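# Sort heavy parcels from cart into desk letter tray

## Task

Three identical-looking parcels sit on the top tier of the cart; one or two of them are heavy and the others much lighter, which you can tell because motor effort readings climb with the weight being held. Place each heavy parcel in the letter tray on the desk so it lies fully within the tray's walls, and make sure every light parcel ends up on the cart's top tier within its rim. Release everything and back the robot away at the end. Placements must stay put without the robot holding them, and the robot must not tip over or finish leaning.

## Robot and tools

ROBOT. A Hello Robot Stretch 4 with one arm: an omni-wheel base, a lift running up a mast, an arm that telescopes forward, a wrist with yaw, pitch and roll joints, and a two-finger gripper. It stands about 1.6 m tall; the base's edge lies within 0.23 m of the base origin. Loose objects may occasionally get a brief external shove.

FRAMES. Base frame: origin on the floor beneath the base centre, x ahead, y to the left, z up. hand_pose is reported in this frame and marks a point between the open fingertips; with all wrist joints at 0 its axes line up with the base frame. The printed hand position may be somewhat wrong. The odometry frame is the base frame as it was when the scene began. base_odometry comes only from wheel rotation, so slipping shows up as travel; its heading is positive to the left, range -3.142 to 3.142.

execute_actions. Arguments: "actions", a list holding one action or nothing (empty just reports state and images), and "cameras", a list of names from head_camera, head_left_camera, head_right_camera, wrist_camera, all (omitted, null or ["all"] gives every camera, [] gives none, an unknown name rejects the call). An action contains "base", "joints" or both, optionally "pace" and "contact_limits"; alternatively it is just {"end_of_arm": "enable_torque"}, which re-powers any wrist or gripper motor that shut itself off, holding its current position. Motions in one action begin together and may finish at different times; no action runs over 15 s.
"base" takes exactly one relative move, counted from where the base stood in the latest reported state: translate_m (metres, forward positive, -2 to 2), strafe_m (metres sideways, left positive, -2 to 2), or rotate_rad (radians, counter-clockwise from above positive, -3.2 to 3.2).
"joints" is an object of absolute targets keyed by joint name (done-tolerance in brackets): lift_m 0 to 1.2 m (±0.004); arm_m extension 0 to 0.55 m (±0.004); wrist_yaw_rad -1.134 to 4.276 (±0.02; 0 faces forward, positive turns left, 3.14 is stowed backward, beyond 3.4 the arm may block it); wrist_pitch_rad -1.117 to 4.259 (±0.05; 0 level, 1.57 pointing down); wrist_roll_rad -1.117 to 4.259 (±0.02; 0 keeps the fingers level, positive turns clockwise seen from behind); gripper_m -0.038 to 0.141 m fingertip gap (±0.004; negative means the fingers squeeze each other). A joint target outside its range is clipped and run, with a note; any other bad value or unknown key rejects the call and nothing moves. Joints or base left out of an action may keep driving toward an earlier target without the status showing it.
"pace": "slow", "default" (if omitted), "fast", "max". Base top speeds 0.1/0.3/0.4/0.6 m/s and turn rates 1/2/3/4 rad/s respectively; with lift_m over 0.2 at the move's start these are lowered, reaching 0.3 m/s and 1 rad/s at lift_m 1.2. Wrist speed ignores pace; gripper speed is equal for all but slow.
"contact_limits": {"arm_m": value}, 0 (gentlest) to 0.75 (firmest), default 0.5; how much force the arm motion may meet before halting.
If a result reports a stop, the remaining execute_actions, wait and finished_scene calls in that same reply are skipped.

wait: seconds, 0 to 10; commands nothing and returns the same report as an empty action. zoom_image: camera plus region [x0, y0, x1, y1] in pixels from the top-left corner, at most 504 by 504, on that camera's latest full image. finished_scene: scene, the current scene's number; ends it permanently and tells whether the task succeeded.

RESULT LINES. base_status and joint_status: "done" (for the base, wheels turned the commanded amount even if slipping); "off_target" (stopped short, may still push); "contact_stop_at_<key>" (blocked by contact, then holds); "limit_stop_at_<name>"; "time_out"; "torque_fault". After these stops the old target is dropped. on_its_own lists uncommanded behaviour; "held at" is the held target, not the actual position. A contact_stop leaves lift, arm or wheels slack: a slack lift may sag under load, slack wheels may roll. "limit_stop_at_tilt" means a lean over 6 degrees; lift, arm and wheels go slack and ignore commands until it eases. Slack parts recover when next commanded. lidar_m: 12 rough horizontal ranges from the base origin, 30-degree sectors starting straight ahead and going counter-clockwise (4th left, 7th behind, 10th right); "-" means nothing seen or closer than 0.25 m; covers roughly 0.15 m to robot height, misses transparent items, thin legs and much behind. wrist_depth_mm: 7 by 7 grid of median depths, 100 to 2000 mm, top-left first, "-" invalid; shows the robot's own body. turned_by_wheels vs turned_by_imu: a gap above ~0.1 rad signals a collision or slip, heading error about their difference. base_tilt in degrees, forward and right positive, each with a fixed offset up to ~1.5 plus noise. motor_effort: percent of maximum, positive toward increasing joint values, bracketed peak of the last action (noisy, may be below the current value); fixed per-motor bias of a few points. Use lift_m and wrist_pitch_rad effort while holding a parcel to judge heavy from light; load in a level gripper shifts pitch effort away from 0. Wheel motors wheel_0 to wheel_2: positive turns the base right.

GRIPPER. Command a gap smaller than the object to grip; smaller squeezes harder and pulls the object toward the wrist by up to a third of the shortfall, opening pushes it out. Neither gripper_m nor "done" confirms a hold; a firm squeeze at a commanded value of 0 or above shows in gripper_m effort. Fingertips pressed onto a surface may jam; raise the lift.

CAUTIONS. limit_stop_at_own_body: motion halted near the robot's body; moving away still works. Likely with pitch below -0.2 combined with roll below -0.4 or above 4. To unfold at the start, send lift_m 0.4 with wrist_yaw_rad 0 together. A wrist motor at maximum effort (gripper shoved into something, over ~2 kg held level) faults and goes limp until enable_torque. Driving or turning with over 1 kg held and arm_m above 0.2 can tip the robot, worse at fast or max; sustained pushing or pulling, especially high up or with a high contact limit, can too. A base_tilt differing from its starting value may mean a wheel is on something. Avoid drops, slams, hard hits and forceful pushes.

CAMERAS. head_camera at the mast top looks forward and down (turn the base to aim it). head_left_camera and head_right_camera are fisheyes beside it, looking more steeply down and showing base and arm. wrist_camera looks along the fingers, fingertips near the bottom of its image.

Each tool is called after ">>>" by a JSON object that holds its "method" and its "body", one argument or row to a line.

## Session

>>> {"method": "execute_actions", "body": {
  "actions": []
}}

Scene clock: 0.00 s.
base_odometry: x=+0.000 y=+0.000 heading=+0.000 (m, m, rad; odometry frame)
turned_by_wheels: +0.000 (rad since the last result)
turned_by_imu: +0.000 (rad since the last result)
base_tilt: forward=-0.1 right=+0.3 (deg)
lidar_m: 1.56 1.54 1.68 2.17 1.83 1.97 1.75 1.75 2.01 1.63 1.08 1.11
base_status: not commanded
joint_positions: lift_m=+0.204 arm_m=-0.002 wrist_yaw_rad=+3.093 wrist_pitch_rad=+0.008 wrist_roll_rad=-0.015 gripper_m=+0.057
joint_status: not commanded
motor_effort: lift_m=+20 arm_m=-1 wrist_yaw_rad=+0 wrist_pitch_rad=-8 wrist_roll_rad=+0 gripper_m=-2 wheel_0=+2 wheel_1=-1 wheel_2=-1 (%)
hand_pose: x=-0.1151 y=+0.1014 z=+0.3795 quat_wxyz=(+0.024, -0.004, -0.007, +1.000) (m; base frame)
wrist_depth_mm: - 140 - - - - - / - 127 197 - - - - / - 119 158 - - - - / - 138 200 - - - - / 216 - - - - - - / 1397 1618 211 1661 211 1661 1576 / 991 1008 960 564 960 1060 1078
pictures: head_camera, head_left_camera, head_right_camera, wrist_camera
Images, in order (width x height): head_camera 420x560, head_left_camera 420x672, head_right_camera 420x672, wrist_camera 616x392.

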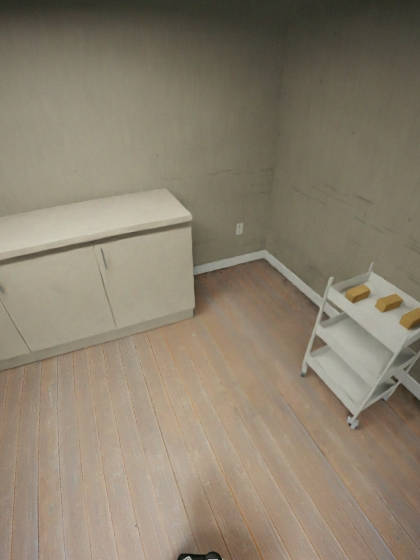

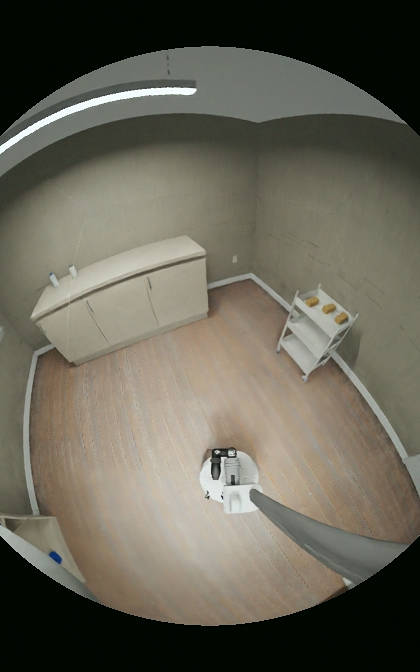

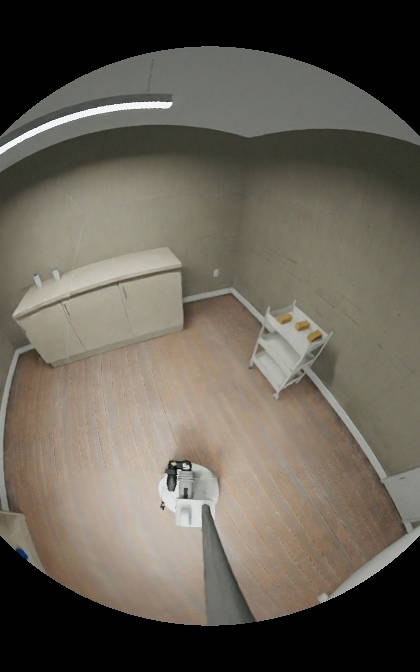

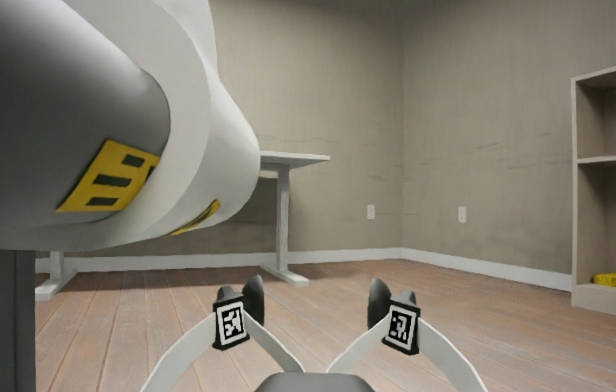

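>>> {"method": "execute_actions", "body": {
  "actions": [
    {"base":{"rotate_rad":-0.6},"joints":{"lift_m":0.9,"wrist_yaw_rad":0,"wrist_pitch_rad":0.6,"gripper_m":0.12}}
  ]
}}

Scene clock: 7.20 s.
base_odometry: x=+0.000 y=+0.000 heading=-0.599 (m, m, rad; odometry frame)
turned_by_wheels: -0.599 (rad since the last result)
turned_by_imu: -0.588 (rad since the last result)
base_tilt: forward=-0.2 right=+0.3 (deg)
lidar_m: 1.08 1.59 1.52 1.65 2.20 1.82 1.93 1.80 1.75 2.18 1.64 1.42
base_status: done
joint_positions: lift_m=+0.900 arm_m=-0.002 wrist_yaw_rad=+0.000 wrist_pitch_rad=+0.602 wrist_roll_rad=-0.015 gripper_m=+0.120
joint_status: all done
motor_effort: lift_m=+22(24) arm_m=-1(1) wrist_yaw_rad=+1(4) wrist_pitch_rad=-7(7) wrist_roll_rad=+1(0) gripper_m=+1(4) wheel_0=+5(11) wheel_1=+4(7) wheel_2=+3(8) (%)
hand_pose: x=+0.4067 y=-0.0873 z=+0.9147 quat_wxyz=(+0.955, -0.007, +0.296, +0.002) (m; base frame)
wrist_depth_mm: 1863 - 1756 1537 1366 1160 1060 / 1921 - 1921 1336 1336 1205 1098 / 1983 - - 1182 1397 1336 1160 / 1863 - 1983 1366 1430 1397 1255 / 1618 1618 1661 1464 1576 1537 1366 / 1366 1308 225 1336 1366 1336 1366 / 1182 1205 1205 155 1160 1138 1205
pictures: head_camera, head_left_camera, head_right_camera, wrist_camera
Images, in order (width x height): head_camera 420x560, head_left_camera 420x672, head_right_camera 420x672, wrist_camera 616x392.

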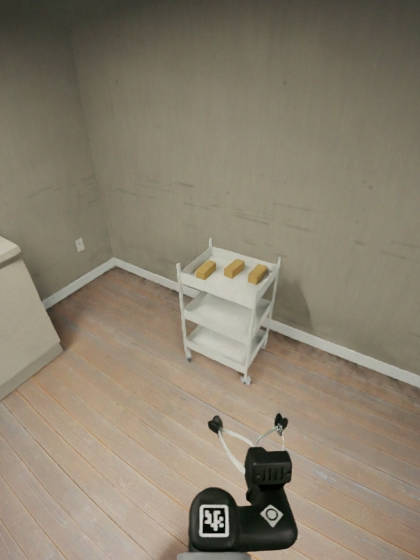

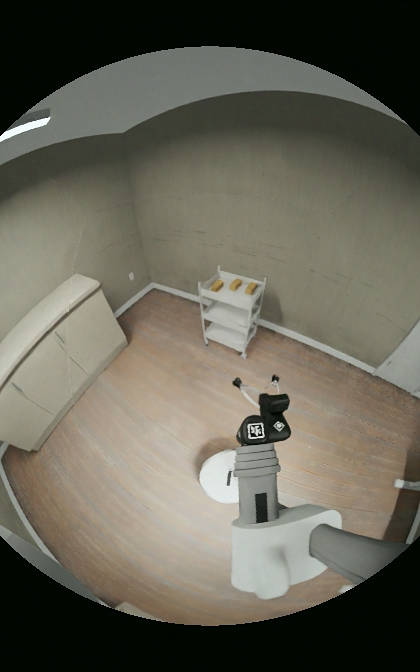

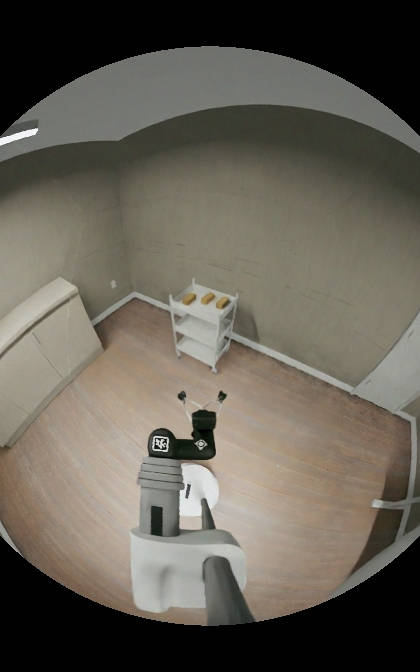

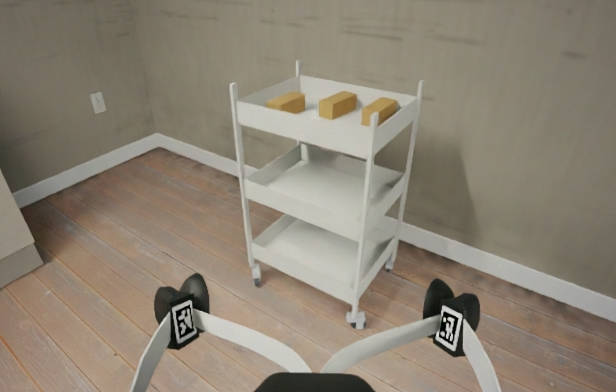

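>>> {"method": "execute_actions", "body": {
  "actions": [
    {"base":{"rotate_rad":-0.55},"joints":{"lift_m":1.1,"wrist_pitch_rad":1.0}}
  ],
  "cameras": []
}}

>>> {"method": "execute_actions", "body": {
  "actions": [
    {"base":{"strafe_m":0.65}}
  ],
  "cameras": []
}}

>>> {"method": "execute_actions", "body": {
  "actions": [
    {"base":{"translate_m":0.4}}
  ],
  "cameras": ["head_camera","wrist_camera"]
}}

Scene clock: 14.33 s.
base_odometry: x=+0.000 y=+0.000 heading=-1.148 (m, m, rad; odometry frame)
turned_by_wheels: -0.549 (rad since the last result)
turned_by_imu: -0.539 (rad since the last result)
base_tilt: forward=-0.2 right=+0.3 (deg)
lidar_m: 1.57 1.08 1.61 1.55 1.62 2.22 1.85 1.97 1.80 1.74 1.86 1.65
base_status: done
joint_positions: lift_m=+1.100 arm_m=-0.002 wrist_yaw_rad=+0.000 wrist_pitch_rad=+1.001 wrist_roll_rad=-0.015 gripper_m=+0.120
joint_status: all done
motor_effort: lift_m=+22(23) arm_m=-1(1) wrist_yaw_rad=+1(1) wrist_pitch_rad=-6(5) wrist_roll_rad=+0(1) gripper_m=+0(0) wheel_0=+6(9) wheel_1=+5(6) wheel_2=+5(13) (%)
hand_pose: x=+0.3244 y=-0.0874 z=+1.0351 quat_wxyz=(+0.877, -0.006, +0.480, +0.003) (m; base frame)
wrist_depth_mm: 1025 1060 1499 1464 1464 1397 1397 / 1281 1336 1708 1661 1661 1661 1618 / 1618 1464 1708 1756 1708 1708 1708 / 1537 1430 1537 1537 1499 1576 1537 / 1430 1430 1397 1430 1397 1430 1336 / 1281 1255 225 1336 1281 1281 1281 / 1205 1182 1182 155 1138 1160 1205
pictures: none
No camera images: the call's "cameras" was empty. Leave "cameras" out to get every camera's image.

Scene clock: 17.83 s.
base_odometry: x=+0.593 y=+0.267 heading=-1.148 (m, m, rad; odometry frame)
turned_by_wheels: +0.000 (rad since the last result)
turned_by_imu: +0.002 (rad since the last result)
base_tilt: forward=-0.1 right=+0.3 (deg)
lidar_m: 0.99 1.64 0.95 0.90 0.96 1.32 2.12 2.00 2.51 2.37 2.25 1.65
base_status: done
joint_positions: lift_m=+1.100 arm_m=-0.002 wrist_yaw_rad=+0.000 wrist_pitch_rad=+1.001 wrist_roll_rad=-0.015 gripper_m=+0.120
joint_status: not commanded
motor_effort: lift_m=+21(22) arm_m=-1(1) wrist_yaw_rad=+0(2) wrist_pitch_rad=-4(4) wrist_roll_rad=+0(0) gripper_m=-2(1) wheel_0=-3(11) wheel_1=+1(10) wheel_2=+0(0) (%)
hand_pose: x=+0.3244 y=-0.0874 z=+1.0351 quat_wxyz=(+0.877, -0.006, +0.480, +0.003) (m; base frame)
wrist_depth_mm: 1499 1499 1025 1025 1098 1430 1430 / 1756 1808 1661 1308 1661 1618 1576 / 1756 1756 1661 1229 1661 1808 1708 / 1576 1576 1576 1464 1464 1537 1576 / 1397 1430 1397 1397 1397 1366 1397 / 1281 1281 225 1229 1281 1229 1255 / 1182 1182 1205 155 1138 1160 1160
pictures: none
No camera images: the call's "cameras" was empty. Leave "cameras" out to get every camera's image.

Scene clock: 20.67 s.
base_odometry: x=+0.757 y=-0.098 heading=-1.148 (m, m, rad; odometry frame)
turned_by_wheels: +0.000 (rad since the last result)
turned_by_imu: -0.001 (rad since the last result)
base_tilt: forward=-0.1 right=+0.3 (deg)
lidar_m: 0.59 0.64 1.59 0.88 0.95 1.33 2.54 2.40 2.51 2.40 1.74 0.64
base_status: done
joint_positions: lift_m=+1.100 arm_m=-0.002 wrist_yaw_rad=+0.000 wrist_pitch_rad=+1.001 wrist_roll_rad=-0.015 gripper_m=+0.120
joint_status: not commanded
motor_effort: lift_m=+21(21) arm_m=-1(1) wrist_yaw_rad=+0(0) wrist_pitch_rad=-6(4) wrist_roll_rad=+0(0) gripper_m=+1(1) wheel_0=+5(11) wheel_1=+3(8) wheel_2=-3(12) (%)
hand_pose: x=+0.3244 y=-0.0874 z=+1.0351 quat_wxyz=(+0.877, -0.006, +0.480, +0.003) (m; base frame)
wrist_depth_mm: 1078 1078 1042 1025 1042 991 991 / 1255 1229 891 866 1098 1138 1138 / 1499 1464 788 788 809 1366 1336 / 1576 1499 759 750 741 1499 1499 / 1430 1366 991 976 1336 1366 1397 / 1308 1255 224 1229 1255 1229 1255 / 1182 1182 1182 156 1160 1160 1182
pictures: head_camera, wrist_camera
Images, in order (width x height): head_camera 420x560, wrist_camera 616x392.

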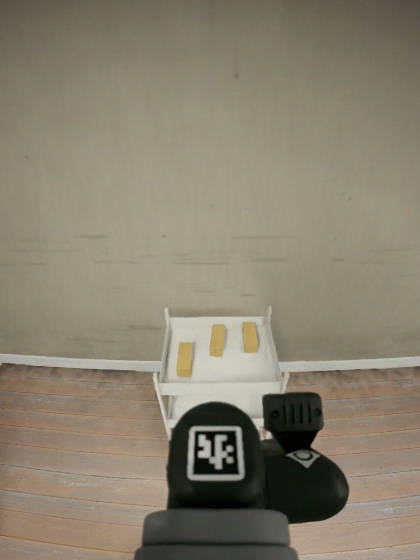

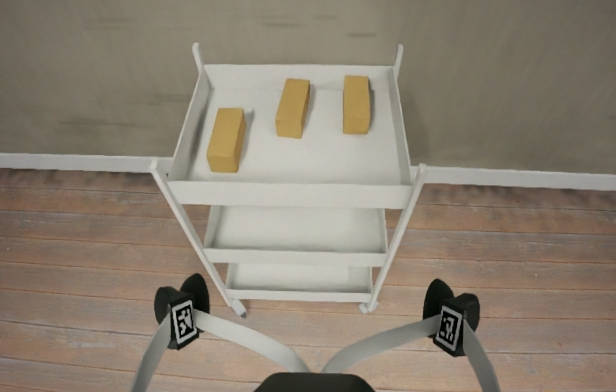

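>>> {"method": "execute_actions", "body": {
  "actions": [
    {"base":{"translate_m":0.2},"joints":{"wrist_pitch_rad":1.57,"arm_m":0.35}}
  ],
  "cameras": ["head_left_camera","wrist_camera"]
}}

Scene clock: 25.80 s.
base_odometry: x=+0.839 y=-0.280 heading=-1.147 (m, m, rad; odometry frame)
turned_by_wheels: +0.001 (rad since the last result)
turned_by_imu: +0.001 (rad since the last result)
base_tilt: forward=+0.0 right=+0.2 (deg)
lidar_m: 0.41 0.44 1.45 0.90 0.94 1.33 2.73 2.59 2.53 2.42 1.40 0.44
base_status: done
joint_positions: lift_m=+1.100 arm_m=+0.349 wrist_yaw_rad=+0.000 wrist_pitch_rad=+1.570 wrist_roll_rad=-0.015 gripper_m=+0.120
joint_status: all done
motor_effort: lift_m=+21(21) arm_m=+5(7) wrist_yaw_rad=-1(1) wrist_pitch_rad=-1(1) wrist_roll_rad=+0(0) gripper_m=+1(2) wheel_0=+5(8) wheel_1=+4(7) wheel_2=-2(15) (%)
hand_pose: x=+0.5202 y=-0.0874 z=+0.9896 quat_wxyz=(+0.707, -0.005, +0.707, +0.005) (m; base frame)
wrist_depth_mm: 991 946 946 917 891 866 842 / 1255 569 564 554 508 1205 1160 / 1255 559 554 564 504 1229 1205 / 1255 549 559 549 554 1205 1205 / 1281 549 544 554 544 1205 1229 / 1229 554 224 549 530 1182 1229 / 1255 1229 1060 155 1182 1182 1182
pictures: head_left_camera, wrist_camera
Images, in order (width x height): head_left_camera 420x672, wrist_camera 616x392.

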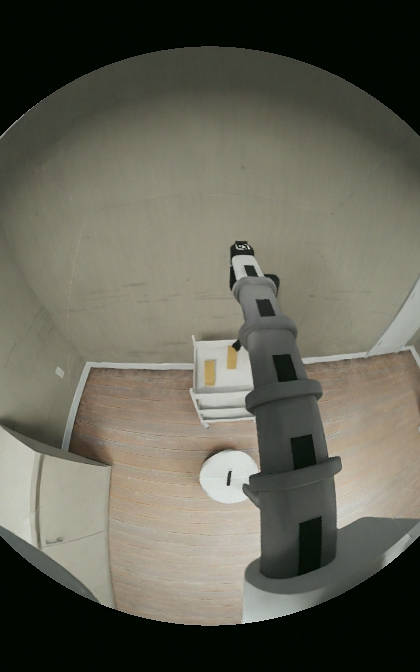

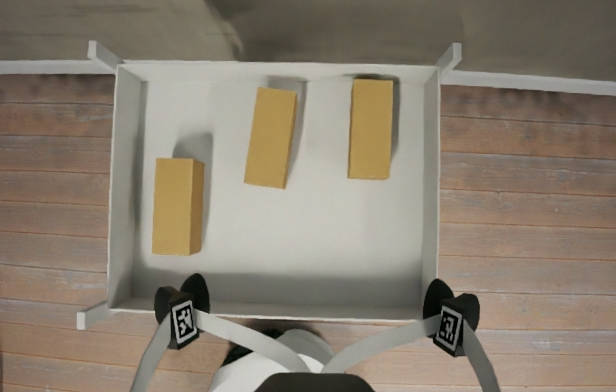

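>>> {"method": "execute_actions", "body": {
  "actions": [
    {"base":{"strafe_m":0.057},"joints":{"arm_m":0.48,"lift_m":0.9,"gripper_m":0.105}}
  ],
  "cameras": ["wrist_camera"]
}}

Scene clock: 33.87 s.
base_odometry: x=+0.891 y=-0.256 heading=-1.147 (m, m, rad; odometry frame)
turned_by_wheels: +0.000 (rad since the last result)
turned_by_imu: +0.001 (rad since the last result)
base_tilt: forward=+0.0 right=+0.3 (deg)
lidar_m: 0.41 0.43 1.46 0.84 0.87 1.26 2.75 2.59 2.59 2.48 1.43 0.43
base_status: done
joint_positions: lift_m=+0.900 arm_m=+0.479 wrist_yaw_rad=+0.000 wrist_pitch_rad=+1.570 wrist_roll_rad=-0.015 gripper_m=+0.105
joint_status: all done
motor_effort: lift_m=+17(20) arm_m=+5(6) wrist_yaw_rad=+0(1) wrist_pitch_rad=-3(1) wrist_roll_rad=+0(0) gripper_m=+1(0) wheel_0=-3(11) wheel_1=+3(6) wheel_2=+0(0) (%)
hand_pose: x=+0.6502 y=-0.0874 z=+0.7899 quat_wxyz=(+0.707, -0.005, +0.707, +0.005) (m; base frame)
wrist_depth_mm: 661 683 647 640 627 615 609 / 976 946 946 931 904 878 820 / 320 357 355 349 351 336 338 / 330 355 353 298 347 294 324 / 330 353 349 297 347 293 320 / 322 300 213 297 343 293 317 / 319 298 349 224 342 343 320
pictures: wrist_camera
Images, in order (width x height): wrist_camera 616x392.

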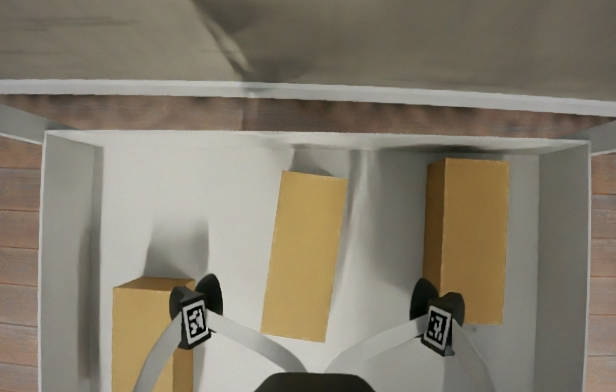

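>>> {"method": "execute_actions", "body": {
  "actions": [
    {"base":{"strafe_m":0.01},"joints":{"arm_m":0.49,"lift_m":0.79}}
  ],
  "cameras": ["wrist_camera"]
}}

>>> {"method": "execute_actions", "body": {
  "actions": [
    {"joints":{"gripper_m":0.0}}
  ],
  "cameras": []
}}

>>> {"method": "execute_actions", "body": {
  "actions": [
    {"joints":{"lift_m":0.84}}
  ],
  "cameras": ["wrist_camera"]
}}

Scene clock: 39.50 s.
base_odometry: x=+0.900 y=-0.252 heading=-1.147 (m, m, rad; odometry frame)
turned_by_wheels: +0.000 (rad since the last result)
turned_by_imu: +0.000 (rad since the last result)
base_tilt: forward=-0.2 right=+0.4 (deg)
lidar_m: 0.39 0.44 1.43 0.83 0.88 1.23 2.73 2.57 2.59 2.50 1.43 0.45
base_status: done
joint_positions: lift_m=+0.791 arm_m=+0.489 wrist_yaw_rad=+0.000 wrist_pitch_rad=+1.572 wrist_roll_rad=-0.015 gripper_m=+0.105
joint_status: all done
motor_effort: lift_m=+13(18) arm_m=+5(4) wrist_yaw_rad=+0(1) wrist_pitch_rad=-6(7) wrist_roll_rad=+0(1) gripper_m=+0(3) wheel_0=-7(11) wheel_1=+3(7) wheel_2=+0(2) (%)
hand_pose: x=+0.6597 y=-0.0874 z=+0.6803 quat_wxyz=(+0.707, -0.005, +0.707, +0.005) (m; base frame)
wrist_depth_mm: 654 654 627 615 597 591 580 / 931 917 878 866 831 820 809 / 246 246 244 240 235 223 189 / 245 245 244 190 241 238 187 / 245 243 243 189 240 238 186 / 244 244 217 189 238 206 185 / 190 193 241 169 237 192 184
pictures: wrist_camera
Images, in order (width x height): wrist_camera 616x392.

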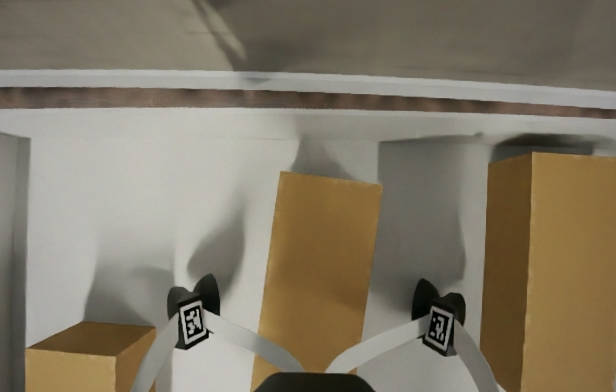

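Scene clock: 41.37 s.
base_odometry: x=+0.900 y=-0.252 heading=-1.147 (m, m, rad; odometry frame)
turned_by_wheels: +0.000 (rad since the last result)
turned_by_imu: +0.000 (rad since the last result)
base_tilt: forward=-0.1 right=+0.3 (deg)
lidar_m: 0.40 0.41 1.48 0.83 0.88 1.21 2.72 2.58 2.59 2.48 1.38 0.44
base_status: not commanded
joint_positions: lift_m=+0.790 arm_m=+0.489 wrist_yaw_rad=+0.000 wrist_pitch_rad=+1.570 wrist_roll_rad=-0.015 gripper_m=+0.001
joint_status: all done
motor_effort: lift_m=+18(18) arm_m=+5(5) wrist_yaw_rad=+2(1) wrist_pitch_rad=-1(8) wrist_roll_rad=+0(0) gripper_m=-23(22) wheel_0=-6(7) wheel_1=+3(3) wheel_2=+0(0) (%)
hand_pose: x=+0.6602 y=-0.0874 z=+0.6798 quat_wxyz=(+0.707, -0.005, +0.707, +0.005) (m; base frame)
wrist_depth_mm: 654 661 627 615 597 597 591 / 842 854 820 809 842 820 809 / 244 242 240 239 236 227 187 / 242 241 239 178 236 235 183 / 240 241 239 176 236 235 181 / 241 239 203 175 180 234 181 / 187 171 236 174 176 157 181
pictures: none
No camera images: the call's "cameras" was empty. Leave "cameras" out to get every camera's image.

Scene clock: 42.47 s.
base_odometry: x=+0.900 y=-0.252 heading=-1.147 (m, m, rad; odometry frame)
turned_by_wheels: +0.000 (rad since the last result)
turned_by_imu: +0.000 (rad since the last result)
base_tilt: forward=+0.0 right=+0.3 (deg)
lidar_m: 0.41 0.41 1.45 0.82 0.86 1.18 2.73 2.58 2.61 2.49 1.40 0.43
base_status: not commanded
joint_positions: lift_m=+0.840 arm_m=+0.489 wrist_yaw_rad=+0.000 wrist_pitch_rad=+1.570 wrist_roll_rad=-0.015 gripper_m=+0.001
joint_status: all done
motor_effort: lift_m=+23(27) arm_m=+5(5) wrist_yaw_rad=+2(2) wrist_pitch_rad=-3(2) wrist_roll_rad=+0(0) gripper_m=-20(26) wheel_0=-6(6) wheel_1=+3(3) wheel_2=+0(0) (%)
hand_pose: x=+0.6602 y=-0.0874 z=+0.7294 quat_wxyz=(+0.707, -0.005, +0.707, +0.005) (m; base frame)
wrist_depth_mm: 661 654 621 621 603 597 591 / 904 904 891 891 878 831 809 / 263 294 290 287 289 286 285 / 283 291 290 178 286 246 233 / 285 290 290 177 285 240 232 / 291 283 204 176 180 234 229 / 273 196 285 174 176 157 230
pictures: wrist_camera
Images, in order (width x height): wrist_camera 616x392.

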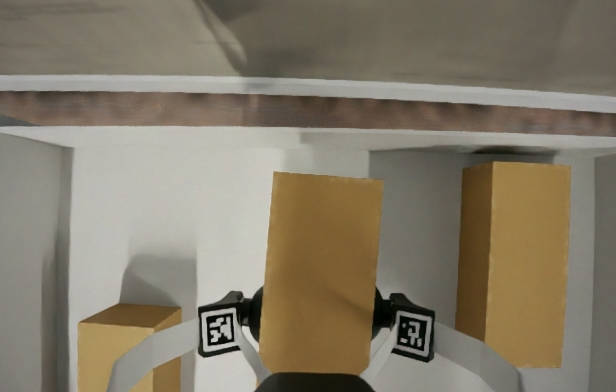

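>>> {"method": "execute_actions", "body": {
  "actions": [
    {"joints":{"lift_m":0.792}}
  ],
  "cameras": []
}}

>>> {"method": "execute_actions", "body": {
  "actions": [
    {"joints":{"gripper_m":0.095}}
  ],
  "cameras": []
}}

>>> {"method": "execute_actions", "body": {
  "actions": [
    {"joints":{"lift_m":0.88}}
  ],
  "cameras": []
}}

>>> {"method": "execute_actions", "body": {
  "actions": [
    {"base":{"strafe_m":-0.135}}
  ],
  "cameras": ["wrist_camera"]
}}

Scene clock: 46.60 s.
base_odometry: x=+0.900 y=-0.252 heading=-1.147 (m, m, rad; odometry frame)
turned_by_wheels: +0.000 (rad since the last result)
turned_by_imu: +0.001 (rad since the last result)
base_tilt: forward=-0.1 right=+0.3 (deg)
lidar_m: 0.41 0.46 1.43 0.83 0.88 1.23 2.72 2.57 2.57 2.48 1.42 0.45
base_status: not commanded
joint_positions: lift_m=+0.792 arm_m=+0.489 wrist_yaw_rad=+0.000 wrist_pitch_rad=+1.570 wrist_roll_rad=-0.015 gripper_m=+0.001
joint_status: all done
motor_effort: lift_m=+19(22) arm_m=+5(5) wrist_yaw_rad=+1(1) wrist_pitch_rad=-2(3) wrist_roll_rad=+0(0) gripper_m=-21(21) wheel_0=-6(6) wheel_1=+3(3) wheel_2=+0(0) (%)
hand_pose: x=+0.6602 y=-0.0874 z=+0.6818 quat_wxyz=(+0.707, -0.005, +0.707, +0.005) (m; base frame)
wrist_depth_mm: 661 661 627 609 603 597 591 / 904 820 842 854 842 809 809 / 245 243 242 240 238 225 187 / 243 243 241 178 238 236 184 / 244 241 240 177 237 236 184 / 242 242 204 175 179 235 184 / 189 173 238 174 176 156 183
pictures: none
No camera images: the call's "cameras" was empty. Leave "cameras" out to get every camera's image.

Scene clock: 48.33 s.
base_odometry: x=+0.900 y=-0.252 heading=-1.147 (m, m, rad; odometry frame)
turned_by_wheels: +0.000 (rad since the last result)
turned_by_imu: +0.000 (rad since the last result)
base_tilt: forward=-0.1 right=+0.3 (deg)
lidar_m: 0.42 0.41 1.46 0.83 0.88 1.23 2.73 2.59 2.60 2.47 1.44 0.44
base_status: not commanded
joint_positions: lift_m=+0.792 arm_m=+0.489 wrist_yaw_rad=+0.000 wrist_pitch_rad=+1.571 wrist_roll_rad=-0.015 gripper_m=+0.095
joint_status: all done
motor_effort: lift_m=+19(19) arm_m=+5(5) wrist_yaw_rad=+2(0) wrist_pitch_rad=-4(5) wrist_roll_rad=+0(0) gripper_m=+1(24) wheel_0=-7(6) wheel_1=+3(3) wheel_2=+0(0) (%)
hand_pose: x=+0.6600 y=-0.0874 z=+0.6818 quat_wxyz=(+0.707, -0.005, +0.707, +0.005) (m; base frame)
wrist_depth_mm: 654 647 634 609 609 591 591 / 917 904 866 854 831 831 788 / 249 247 246 242 235 222 190 / 247 246 244 190 241 239 187 / 245 244 244 190 240 238 187 / 244 244 217 189 204 233 185 / 191 208 240 158 238 206 185
pictures: none
No camera images: the call's "cameras" was empty. Leave "cameras" out to get every camera's image.

Scene clock: 49.70 s.
base_odometry: x=+0.900 y=-0.252 heading=-1.147 (m, m, rad; odometry frame)
turned_by_wheels: +0.000 (rad since the last result)
turned_by_imu: +0.000 (rad since the last result)
base_tilt: forward=-0.1 right=+0.4 (deg)
lidar_m: 0.38 0.41 1.45 0.82 0.87 1.25 2.71 2.58 2.56 2.47 1.41 0.41
base_status: not commanded
joint_positions: lift_m=+0.880 arm_m=+0.489 wrist_yaw_rad=+0.000 wrist_pitch_rad=+1.570 wrist_roll_rad=-0.015 gripper_m=+0.095
joint_status: all done
motor_effort: lift_m=+22(23) arm_m=+5(5) wrist_yaw_rad=+2(2) wrist_pitch_rad=-4(3) wrist_roll_rad=+1(0) gripper_m=-3(2) wheel_0=-6(6) wheel_1=+3(3) wheel_2=+0(0) (%)
hand_pose: x=+0.6601 y=-0.0874 z=+0.7695 quat_wxyz=(+0.707, -0.005, +0.707, +0.005) (m; base frame)
wrist_depth_mm: 661 654 627 621 603 597 597 / 917 917 917 904 878 831 798 / 303 336 334 1025 1025 1008 991 / 314 332 330 330 327 274 324 / 298 332 329 274 325 273 324 / 291 319 214 274 327 271 322 / 290 276 327 213 325 296 320
pictures: none
No camera images: the call's "cameras" was empty. Leave "cameras" out to get every camera's image.

Scene clock: 51.37 s.
base_odometry: x=+0.777 y=-0.308 heading=-1.147 (m, m, rad; odometry frame)
turned_by_wheels: +0.000 (rad since the last result)
turned_by_imu: +0.000 (rad since the last result)
base_tilt: forward=-0.2 right=+0.4 (deg)
lidar_m: 0.41 0.43 1.42 0.99 1.00 1.43 2.54 2.54 2.44 2.35 1.43 0.46
base_status: done
joint_positions: lift_m=+0.880 arm_m=+0.489 wrist_yaw_rad=+0.000 wrist_pitch_rad=+1.570 wrist_roll_rad=-0.015 gripper_m=+0.095
joint_status: not commanded
motor_effort: lift_m=+22(22) arm_m=+5(5) wrist_yaw_rad=+1(0) wrist_pitch_rad=-3(4) wrist_roll_rad=+0(0) gripper_m=+1(0) wheel_0=+2(13) wheel_1=-4(11) wheel_2=+0(2) (%)
hand_pose: x=+0.6601 y=-0.0874 z=+0.7695 quat_wxyz=(+0.707, -0.005, +0.707, +0.005) (m; base frame)
wrist_depth_mm: 647 654 621 615 609 597 591 / 917 931 931 917 878 831 809 / 336 336 332 330 330 1008 976 / 336 282 330 276 330 991 1008 / 332 279 330 277 327 991 976 / 332 279 213 273 324 991 991 / 330 327 325 213 304 976 976
pictures: wrist_camera
Images, in order (width x height): wrist_camera 616x392.

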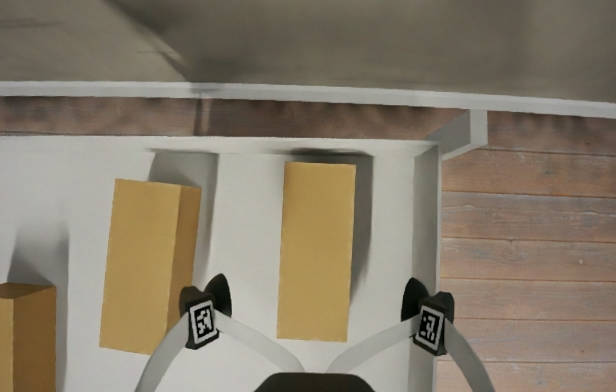

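>>> {"method": "execute_actions", "body": {
  "actions": [
    {"joints":{"gripper_m":0.082,"lift_m":0.792}}
  ],
  "cameras": ["wrist_camera"]
}}

>>> {"method": "execute_actions", "body": {
  "actions": [
    {"joints":{"gripper_m":0.0}}
  ],
  "cameras": []
}}

>>> {"method": "execute_actions", "body": {
  "actions": [
    {"joints":{"lift_m":0.84}}
  ],
  "cameras": ["wrist_camera"]
}}

Scene clock: 55.03 s.
base_odometry: x=+0.777 y=-0.308 heading=-1.147 (m, m, rad; odometry frame)
turned_by_wheels: +0.000 (rad since the last result)
turned_by_imu: +0.001 (rad since the last result)
base_tilt: forward=-0.1 right=+0.4 (deg)
lidar_m: 0.40 0.43 1.46 0.94 1.03 1.44 2.52 2.56 2.41 2.37 1.43 0.44
base_status: not commanded
joint_positions: lift_m=+0.792 arm_m=+0.489 wrist_yaw_rad=+0.000 wrist_pitch_rad=+1.571 wrist_roll_rad=-0.015 gripper_m=+0.082
joint_status: all done
motor_effort: lift_m=+13(18) arm_m=+5(5) wrist_yaw_rad=+2(0) wrist_pitch_rad=-7(5) wrist_roll_rad=+1(0) gripper_m=-2(2) wheel_0=+2(2) wheel_1=-4(4) wheel_2=+0(0) (%)
hand_pose: x=+0.6598 y=-0.0874 z=+0.6822 quat_wxyz=(+0.707, -0.005, +0.707, +0.005) (m; base frame)
wrist_depth_mm: 661 654 621 609 609 591 559 / 854 854 831 831 831 759 141 / 249 248 245 193 214 202 904 / 194 222 245 191 242 220 904 / 193 213 243 190 241 217 891 / 193 219 213 190 204 213 891 / 191 195 241 170 238 217 891
pictures: wrist_camera
Images, in order (width x height): wrist_camera 616x392.

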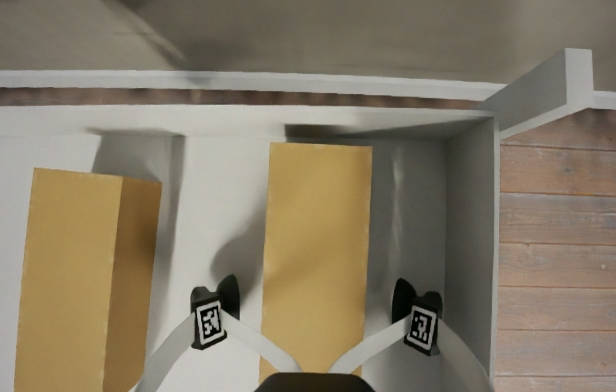

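Scene clock: 56.63 s.
base_odometry: x=+0.777 y=-0.308 heading=-1.147 (m, m, rad; odometry frame)
turned_by_wheels: +0.000 (rad since the last result)
turned_by_imu: +0.000 (rad since the last result)
base_tilt: forward=+0.0 right=+0.2 (deg)
lidar_m: 0.41 0.44 1.44 0.96 1.01 1.44 2.55 2.55 2.42 2.33 1.42 0.43
base_status: not commanded
joint_positions: lift_m=+0.792 arm_m=+0.489 wrist_yaw_rad=+0.000 wrist_pitch_rad=+1.570 wrist_roll_rad=-0.015 gripper_m=+0.000
joint_status: all done
motor_effort: lift_m=+17(17) arm_m=+5(5) wrist_yaw_rad=+0(0) wrist_pitch_rad=-2(4) wrist_roll_rad=+1(0) gripper_m=-19(22) wheel_0=+2(2) wheel_1=-3(4) wheel_2=+0(0) (%)
hand_pose: x=+0.6602 y=-0.0874 z=+0.6819 quat_wxyz=(+0.707, -0.005, +0.707, +0.005) (m; base frame)
wrist_depth_mm: 654 647 621 615 603 585 564 / 831 820 842 820 809 750 141 / 246 245 243 178 215 203 878 / 192 219 242 177 239 220 904 / 191 211 240 175 238 218 904 / 189 216 204 175 180 215 891 / 189 172 238 174 175 163 891
pictures: none
No camera images: the call's "cameras" was empty. Leave "cameras" out to get every camera's image.

Scene clock: 57.70 s.
base_odometry: x=+0.777 y=-0.308 heading=-1.147 (m, m, rad; odometry frame)
turned_by_wheels: +0.000 (rad since the last result)
turned_by_imu: +0.000 (rad since the last result)
base_tilt: forward=+0.0 right=+0.3 (deg)
lidar_m: 0.42 0.43 1.43 0.97 1.01 1.42 2.54 2.59 2.41 2.33 1.42 0.44
base_status: not commanded
joint_positions: lift_m=+0.840 arm_m=+0.489 wrist_yaw_rad=+0.000 wrist_pitch_rad=+1.570 wrist_roll_rad=-0.015 gripper_m=+0.001
joint_status: all done
motor_effort: lift_m=+22(23) arm_m=+5(5) wrist_yaw_rad=+2(2) wrist_pitch_rad=+0(1) wrist_roll_rad=+0(0) gripper_m=-20(20) wheel_0=+2(2) wheel_1=-4(4) wheel_2=+0(0) (%)
hand_pose: x=+0.6602 y=-0.0874 z=+0.7295 quat_wxyz=(+0.707, -0.005, +0.707, +0.005) (m; base frame)
wrist_depth_mm: 654 647 634 615 609 597 585 / 917 931 878 878 878 768 778 / 293 293 291 178 251 228 946 / 293 240 290 177 286 931 931 / 293 238 290 176 286 931 946 / 293 237 203 174 180 931 931 / 290 197 283 173 175 164 960
pictures: wrist_camera
Images, in order (width x height): wrist_camera 616x392.

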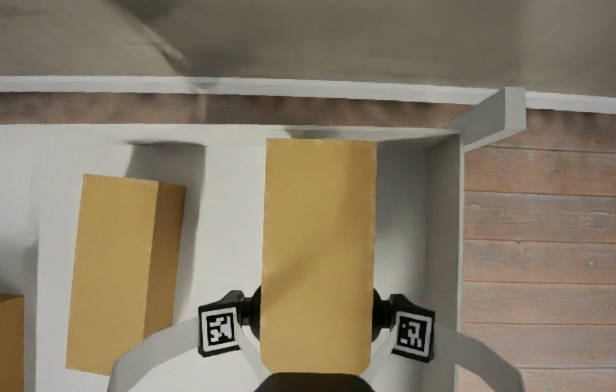

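>>> {"method": "execute_actions", "body": {
  "actions": [
    {"joints":{"lift_m":0.792}}
  ],
  "cameras": []
}}

>>> {"method": "execute_actions", "body": {
  "actions": [
    {"joints":{"gripper_m":0.082}}
  ],
  "cameras": []
}}

>>> {"method": "execute_actions", "body": {
  "actions": [
    {"joints":{"lift_m":0.89}}
  ],
  "cameras": []
}}

>>> {"method": "execute_actions", "body": {
  "actions": [
    {"base":{"strafe_m":0.245},"joints":{"arm_m":0.39}}
  ],
  "cameras": ["wrist_camera"]
}}

Scene clock: 62.83 s.
base_odometry: x=+0.777 y=-0.308 heading=-1.147 (m, m, rad; odometry frame)
turned_by_wheels: +0.000 (rad since the last result)
turned_by_imu: +0.001 (rad since the last result)
base_tilt: forward=-0.2 right=+0.2 (deg)
lidar_m: 0.39 0.42 1.45 0.96 1.01 1.43 2.55 2.56 2.43 2.36 1.40 0.45
base_status: not commanded
joint_positions: lift_m=+0.792 arm_m=+0.489 wrist_yaw_rad=+0.000 wrist_pitch_rad=+1.570 wrist_roll_rad=-0.015 gripper_m=+0.001
joint_status: all done
motor_effort: lift_m=+18(20) arm_m=+5(5) wrist_yaw_rad=+1(2) wrist_pitch_rad=-2(0) wrist_roll_rad=+0(0) gripper_m=-21(23) wheel_0=+2(2) wheel_1=-4(3) wheel_2=+0(0) (%)
hand_pose: x=+0.6602 y=-0.0874 z=+0.6819 quat_wxyz=(+0.707, -0.005, +0.707, +0.005) (m; base frame)
wrist_depth_mm: 654 654 621 615 603 603 559 / 842 831 831 831 798 759 141 / 245 245 244 178 216 202 891 / 191 219 242 177 239 220 891 / 191 212 243 176 239 218 891 / 191 216 203 175 180 215 891 / 190 173 239 174 174 163 878
pictures: none
No camera images: the call's "cameras" was empty. Leave "cameras" out to get every camera's image.

Scene clock: 64.43 s.
base_odometry: x=+0.777 y=-0.308 heading=-1.147 (m, m, rad; odometry frame)
turned_by_wheels: +0.000 (rad since the last result)
turned_by_imu: +0.000 (rad since the last result)
base_tilt: forward=+0.0 right=+0.3 (deg)
lidar_m: 0.40 0.43 1.44 0.95 1.00 1.43 2.56 2.56 2.42 2.34 1.41 0.43
base_status: not commanded
joint_positions: lift_m=+0.792 arm_m=+0.489 wrist_yaw_rad=+0.000 wrist_pitch_rad=+1.571 wrist_roll_rad=-0.015 gripper_m=+0.082
joint_status: all done
motor_effort: lift_m=+18(18) arm_m=+5(5) wrist_yaw_rad=+1(0) wrist_pitch_rad=-3(5) wrist_roll_rad=+1(0) gripper_m=+2(23) wheel_0=+2(2) wheel_1=-4(4) wheel_2=+0(0) (%)
hand_pose: x=+0.6600 y=-0.0874 z=+0.6819 quat_wxyz=(+0.707, -0.005, +0.707, +0.005) (m; base frame)
wrist_depth_mm: 654 654 621 615 597 585 559 / 842 842 842 820 820 759 141 / 248 247 244 191 212 202 904 / 194 222 244 190 242 220 891 / 193 213 244 190 241 216 891 / 192 218 216 189 206 213 878 / 191 207 240 158 215 203 891
pictures: none
No camera images: the call's "cameras" was empty. Leave "cameras" out to get every camera's image.

Scene clock: 65.87 s.
base_odometry: x=+0.777 y=-0.308 heading=-1.147 (m, m, rad; odometry frame)
turned_by_wheels: +0.000 (rad since the last result)
turned_by_imu: +0.000 (rad since the last result)
base_tilt: forward=-0.1 right=+0.2 (deg)
lidar_m: 0.42 0.44 1.42 0.96 1.01 1.45 2.54 2.57 2.41 2.35 1.43 0.45
base_status: not commanded
joint_positions: lift_m=+0.890 arm_m=+0.489 wrist_yaw_rad=+0.000 wrist_pitch_rad=+1.570 wrist_roll_rad=-0.015 gripper_m=+0.082
joint_status: all done
motor_effort: lift_m=+22(24) arm_m=+5(5) wrist_yaw_rad=+1(1) wrist_pitch_rad=-3(2) wrist_roll_rad=+0(0) gripper_m=-1(3) wheel_0=+2(2) wheel_1=-4(4) wheel_2=+0(0) (%)
hand_pose: x=+0.6601 y=-0.0874 z=+0.7795 quat_wxyz=(+0.707, -0.005, +0.707, +0.005) (m; base frame)
wrist_depth_mm: 647 661 621 615 603 585 591 / 946 960 931 917 866 831 788 / 345 343 343 1025 1008 976 1008 / 345 289 342 289 340 1008 991 / 342 290 338 286 332 1008 1008 / 336 287 213 286 217 1008 991 / 332 338 336 245 325 1008 976
pictures: none
No camera images: the call's "cameras" was empty. Leave "cameras" out to get every camera's image.

Scene clock: 68.00 s.
base_odometry: x=+1.000 y=-0.207 heading=-1.147 (m, m, rad; odometry frame)
turned_by_wheels: +0.000 (rad since the last result)
turned_by_imu: +0.001 (rad since the last result)
base_tilt: forward=-0.1 right=+0.2 (deg)
lidar_m: 0.41 1.02 1.41 0.73 0.75 1.06 2.71 2.60 2.69 2.59 1.41 0.44
base_status: done
joint_positions: lift_m=+0.890 arm_m=+0.391 wrist_yaw_rad=+0.000 wrist_pitch_rad=+1.570 wrist_roll_rad=-0.015 gripper_m=+0.082
joint_status: all done
motor_effort: lift_m=+21(22) arm_m=-5(6) wrist_yaw_rad=+2(1) wrist_pitch_rad=-2(4) wrist_roll_rad=+0(1) gripper_m=-2(0) wheel_0=-3(15) wheel_1=+3(10) wheel_2=+0(1) (%)
hand_pose: x=+0.5620 y=-0.0874 z=+0.7796 quat_wxyz=(+0.707, -0.005, +0.707, +0.005) (m; base frame)
wrist_depth_mm: 891 891 294 310 307 309 309 / 1042 1042 343 343 342 289 336 / 1025 1042 343 340 338 286 334 / 1042 1025 338 289 338 285 334 / 1042 1025 334 289 338 336 330 / 1025 1008 212 285 216 332 330 / 1008 991 336 218 336 330 329
pictures: wrist_camera
Images, in order (width x height): wrist_camera 616x392.

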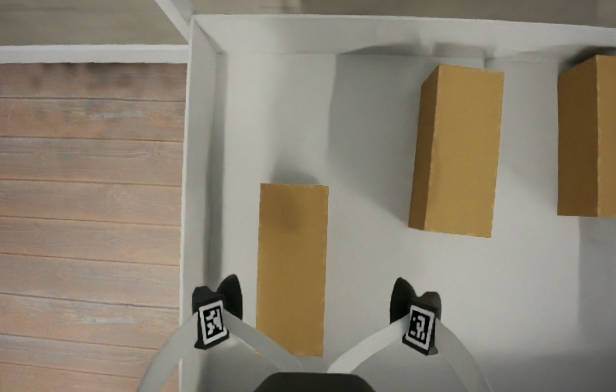

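>>> {"method": "execute_actions", "body": {
  "actions": [
    {"base":{"strafe_m":0.011}}
  ],
  "cameras": []
}}

>>> {"method": "execute_actions", "body": {
  "actions": [
    {"joints":{"lift_m":0.795}}
  ],
  "cameras": ["wrist_camera"]
}}

>>> {"method": "execute_actions", "body": {
  "actions": [
    {"joints":{"gripper_m":-0.01}}
  ],
  "cameras": []
}}

>>> {"method": "execute_actions", "body": {
  "actions": [
    {"joints":{"lift_m":0.92},"pace":"slow"}
  ],
  "cameras": ["wrist_camera"]
}}

Scene clock: 72.57 s.
base_odometry: x=+1.010 y=-0.203 heading=-1.147 (m, m, rad; odometry frame)
turned_by_wheels: +0.000 (rad since the last result)
turned_by_imu: +0.000 (rad since the last result)
base_tilt: forward=-0.1 right=+0.3 (deg)
lidar_m: 0.42 1.03 1.41 0.69 0.76 1.08 2.71 2.62 2.66 2.56 0.62 0.46
base_status: done
joint_positions: lift_m=+0.890 arm_m=+0.391 wrist_yaw_rad=+0.000 wrist_pitch_rad=+1.570 wrist_roll_rad=-0.015 gripper_m=+0.082
joint_status: not commanded
motor_effort: lift_m=+21(22) arm_m=-5(5) wrist_yaw_rad=+3(1) wrist_pitch_rad=-2(2) wrist_roll_rad=+0(0) gripper_m=-1(1) wheel_0=-7(11) wheel_1=+4(11) wheel_2=+0(1) (%)
hand_pose: x=+0.5620 y=-0.0874 z=+0.7796 quat_wxyz=(+0.707, -0.005, +0.707, +0.005) (m; base frame)
wrist_depth_mm: 891 866 312 312 307 310 309 / 1025 1042 345 343 340 286 340 / 1025 1025 343 340 340 285 334 / 1042 1060 340 338 340 285 332 / 1008 1008 340 286 338 334 334 / 1025 1042 212 283 216 334 330 / 1008 1008 336 220 332 330 330
pictures: none
No camera images: the call's "cameras" was empty. Leave "cameras" out to get every camera's image.

Scene clock: 73.97 s.
base_odometry: x=+1.010 y=-0.203 heading=-1.147 (m, m, rad; odometry frame)
turned_by_wheels: +0.000 (rad since the last result)
turned_by_imu: +0.000 (rad since the last result)
base_tilt: forward=+0.0 right=+0.2 (deg)
lidar_m: 0.40 1.04 1.39 0.69 0.76 1.05 2.74 2.64 2.68 2.63 0.64 0.43
base_status: not commanded
joint_positions: lift_m=+0.795 arm_m=+0.391 wrist_yaw_rad=+0.000 wrist_pitch_rad=+1.570 wrist_roll_rad=-0.015 gripper_m=+0.082
joint_status: all done
motor_effort: lift_m=+17(19) arm_m=-5(5) wrist_yaw_rad=+1(0) wrist_pitch_rad=-1(3) wrist_roll_rad=+0(0) gripper_m=-1(2) wheel_0=-7(7) wheel_1=+4(4) wheel_2=+0(0) (%)
hand_pose: x=+0.5620 y=-0.0874 z=+0.6849 quat_wxyz=(+0.707, -0.005, +0.707, +0.005) (m; base frame)
wrist_depth_mm: 866 798 250 248 247 244 192 / 960 946 248 246 245 224 191 / 931 917 248 245 243 218 190 / 946 917 246 192 243 209 190 / 931 917 244 191 241 241 238 / 917 219 195 191 217 239 238 / 931 194 243 172 240 238 236
pictures: wrist_camera
Images, in order (width x height): wrist_camera 616x392.

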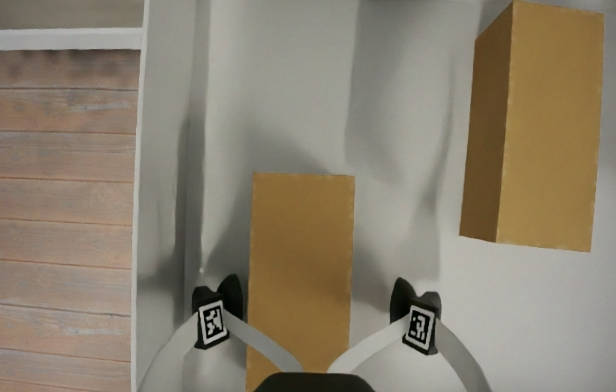

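Scene clock: 75.63 s.
base_odometry: x=+1.010 y=-0.203 heading=-1.147 (m, m, rad; odometry frame)
turned_by_wheels: +0.000 (rad since the last result)
turned_by_imu: +0.000 (rad since the last result)
base_tilt: forward=-0.1 right=+0.3 (deg)
lidar_m: 0.40 1.01 1.42 0.71 0.76 1.06 2.73 2.62 2.69 2.59 0.60 0.45
base_status: not commanded
joint_positions: lift_m=+0.795 arm_m=+0.391 wrist_yaw_rad=+0.000 wrist_pitch_rad=+1.570 wrist_roll_rad=-0.015 gripper_m=-0.009
joint_status: all done
motor_effort: lift_m=+17(17) arm_m=-5(6) wrist_yaw_rad=+1(0) wrist_pitch_rad=-1(4) wrist_roll_rad=+0(0) gripper_m=-24(22) wheel_0=-6(7) wheel_1=+4(4) wheel_2=+0(0) (%)
hand_pose: x=+0.5620 y=-0.0874 z=+0.6849 quat_wxyz=(+0.707, -0.005, +0.707, +0.005) (m; base frame)
wrist_depth_mm: 866 798 248 246 245 246 191 / 960 960 248 246 245 224 191 / 931 946 246 245 244 217 190 / 917 931 245 176 242 210 189 / 946 220 244 174 240 241 239 / 946 219 201 174 180 239 239 / 931 158 242 173 173 157 237
pictures: none
No camera images: the call's "cameras" was empty. Leave "cameras" out to get every camera's image.

Scene clock: 77.50 s.
base_odometry: x=+1.010 y=-0.203 heading=-1.147 (m, m, rad; odometry frame)
turned_by_wheels: +0.000 (rad since the last result)
turned_by_imu: +0.000 (rad since the last result)
base_tilt: forward=-0.2 right=+0.3 (deg)
lidar_m: 0.40 1.03 1.41 0.70 0.75 1.07 2.74 2.64 2.71 2.60 0.61 0.42
base_status: not commanded
joint_positions: lift_m=+0.920 arm_m=+0.391 wrist_yaw_rad=+0.000 wrist_pitch_rad=+1.570 wrist_roll_rad=-0.015 gripper_m=-0.009
joint_status: all done
motor_effort: lift_m=+22(23) arm_m=-5(5) wrist_yaw_rad=+0(0) wrist_pitch_rad=-2(2) wrist_roll_rad=+0(0) gripper_m=-20(21) wheel_0=-7(7) wheel_1=+4(4) wheel_2=+0(0) (%)
hand_pose: x=+0.5620 y=-0.0874 z=+0.8095 quat_wxyz=(+0.707, -0.005, +0.707, +0.005) (m; base frame)
wrist_depth_mm: 866 866 732 732 723 723 750 / 1078 1060 377 375 370 343 353 / 1042 1042 375 373 370 315 359 / 1060 1060 373 175 342 314 362 / 1060 1042 370 175 368 364 362 / 1042 1025 202 173 180 364 359 / 1042 158 340 172 172 158 359
pictures: wrist_camera
Images, in order (width x height): wrist_camera 616x392.

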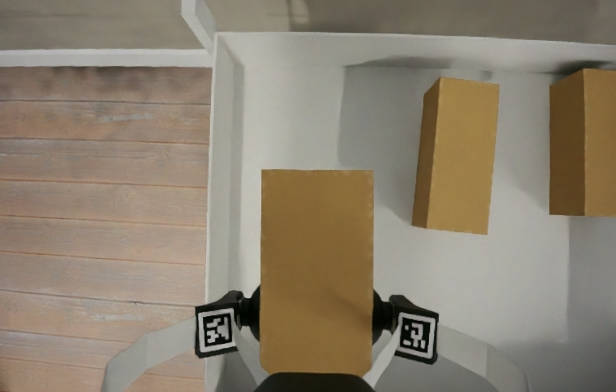

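>>> {"method": "execute_actions", "body": {
  "actions": [
    {"joints":{"wrist_pitch_rad":0.3}}
  ],
  "cameras": ["wrist_camera"]
}}

Scene clock: 81.50 s.
base_odometry: x=+1.010 y=-0.203 heading=-1.147 (m, m, rad; odometry frame)
turned_by_wheels: +0.000 (rad since the last result)
turned_by_imu: +0.001 (rad since the last result)
base_tilt: forward=-0.2 right=+0.2 (deg)
lidar_m: 0.41 1.03 1.41 0.70 0.74 1.07 2.69 2.64 2.69 2.61 0.60 0.43
base_status: not commanded
joint_positions: lift_m=+0.920 arm_m=+0.391 wrist_yaw_rad=+0.000 wrist_pitch_rad=+0.304 wrist_roll_rad=-0.015 gripper_m=-0.009
joint_status: all done
motor_effort: lift_m=+22(23) arm_m=-5(5) wrist_yaw_rad=+0(1) wrist_pitch_rad=-13(17) wrist_roll_rad=+0(0) gripper_m=-23(21) wheel_0=-7(7) wheel_1=+4(4) wheel_2=+0(0) (%)
hand_pose: x=+0.8370 y=-0.0874 z=+1.0116 quat_wxyz=(+0.988, -0.007, +0.151, +0.001) (m; base frame)
wrist_depth_mm: 357 357 351 347 343 338 334 / 373 366 364 359 355 349 347 / 387 387 377 379 370 366 359 / 410 399 397 175 382 379 377 / 424 424 415 174 402 399 397 / 449 442 201 174 181 415 413 / 466 158 452 172 173 157 433
pictures: wrist_camera
Images, in order (width x height): wrist_camera 616x392.

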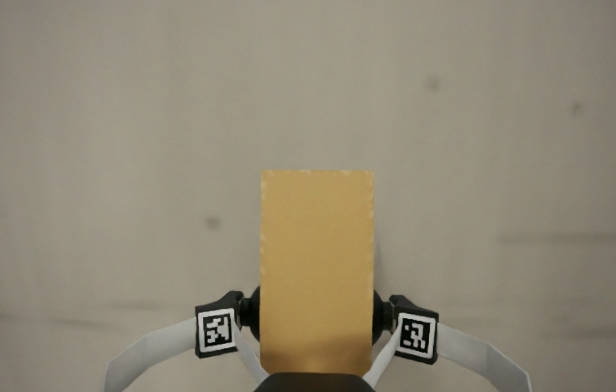

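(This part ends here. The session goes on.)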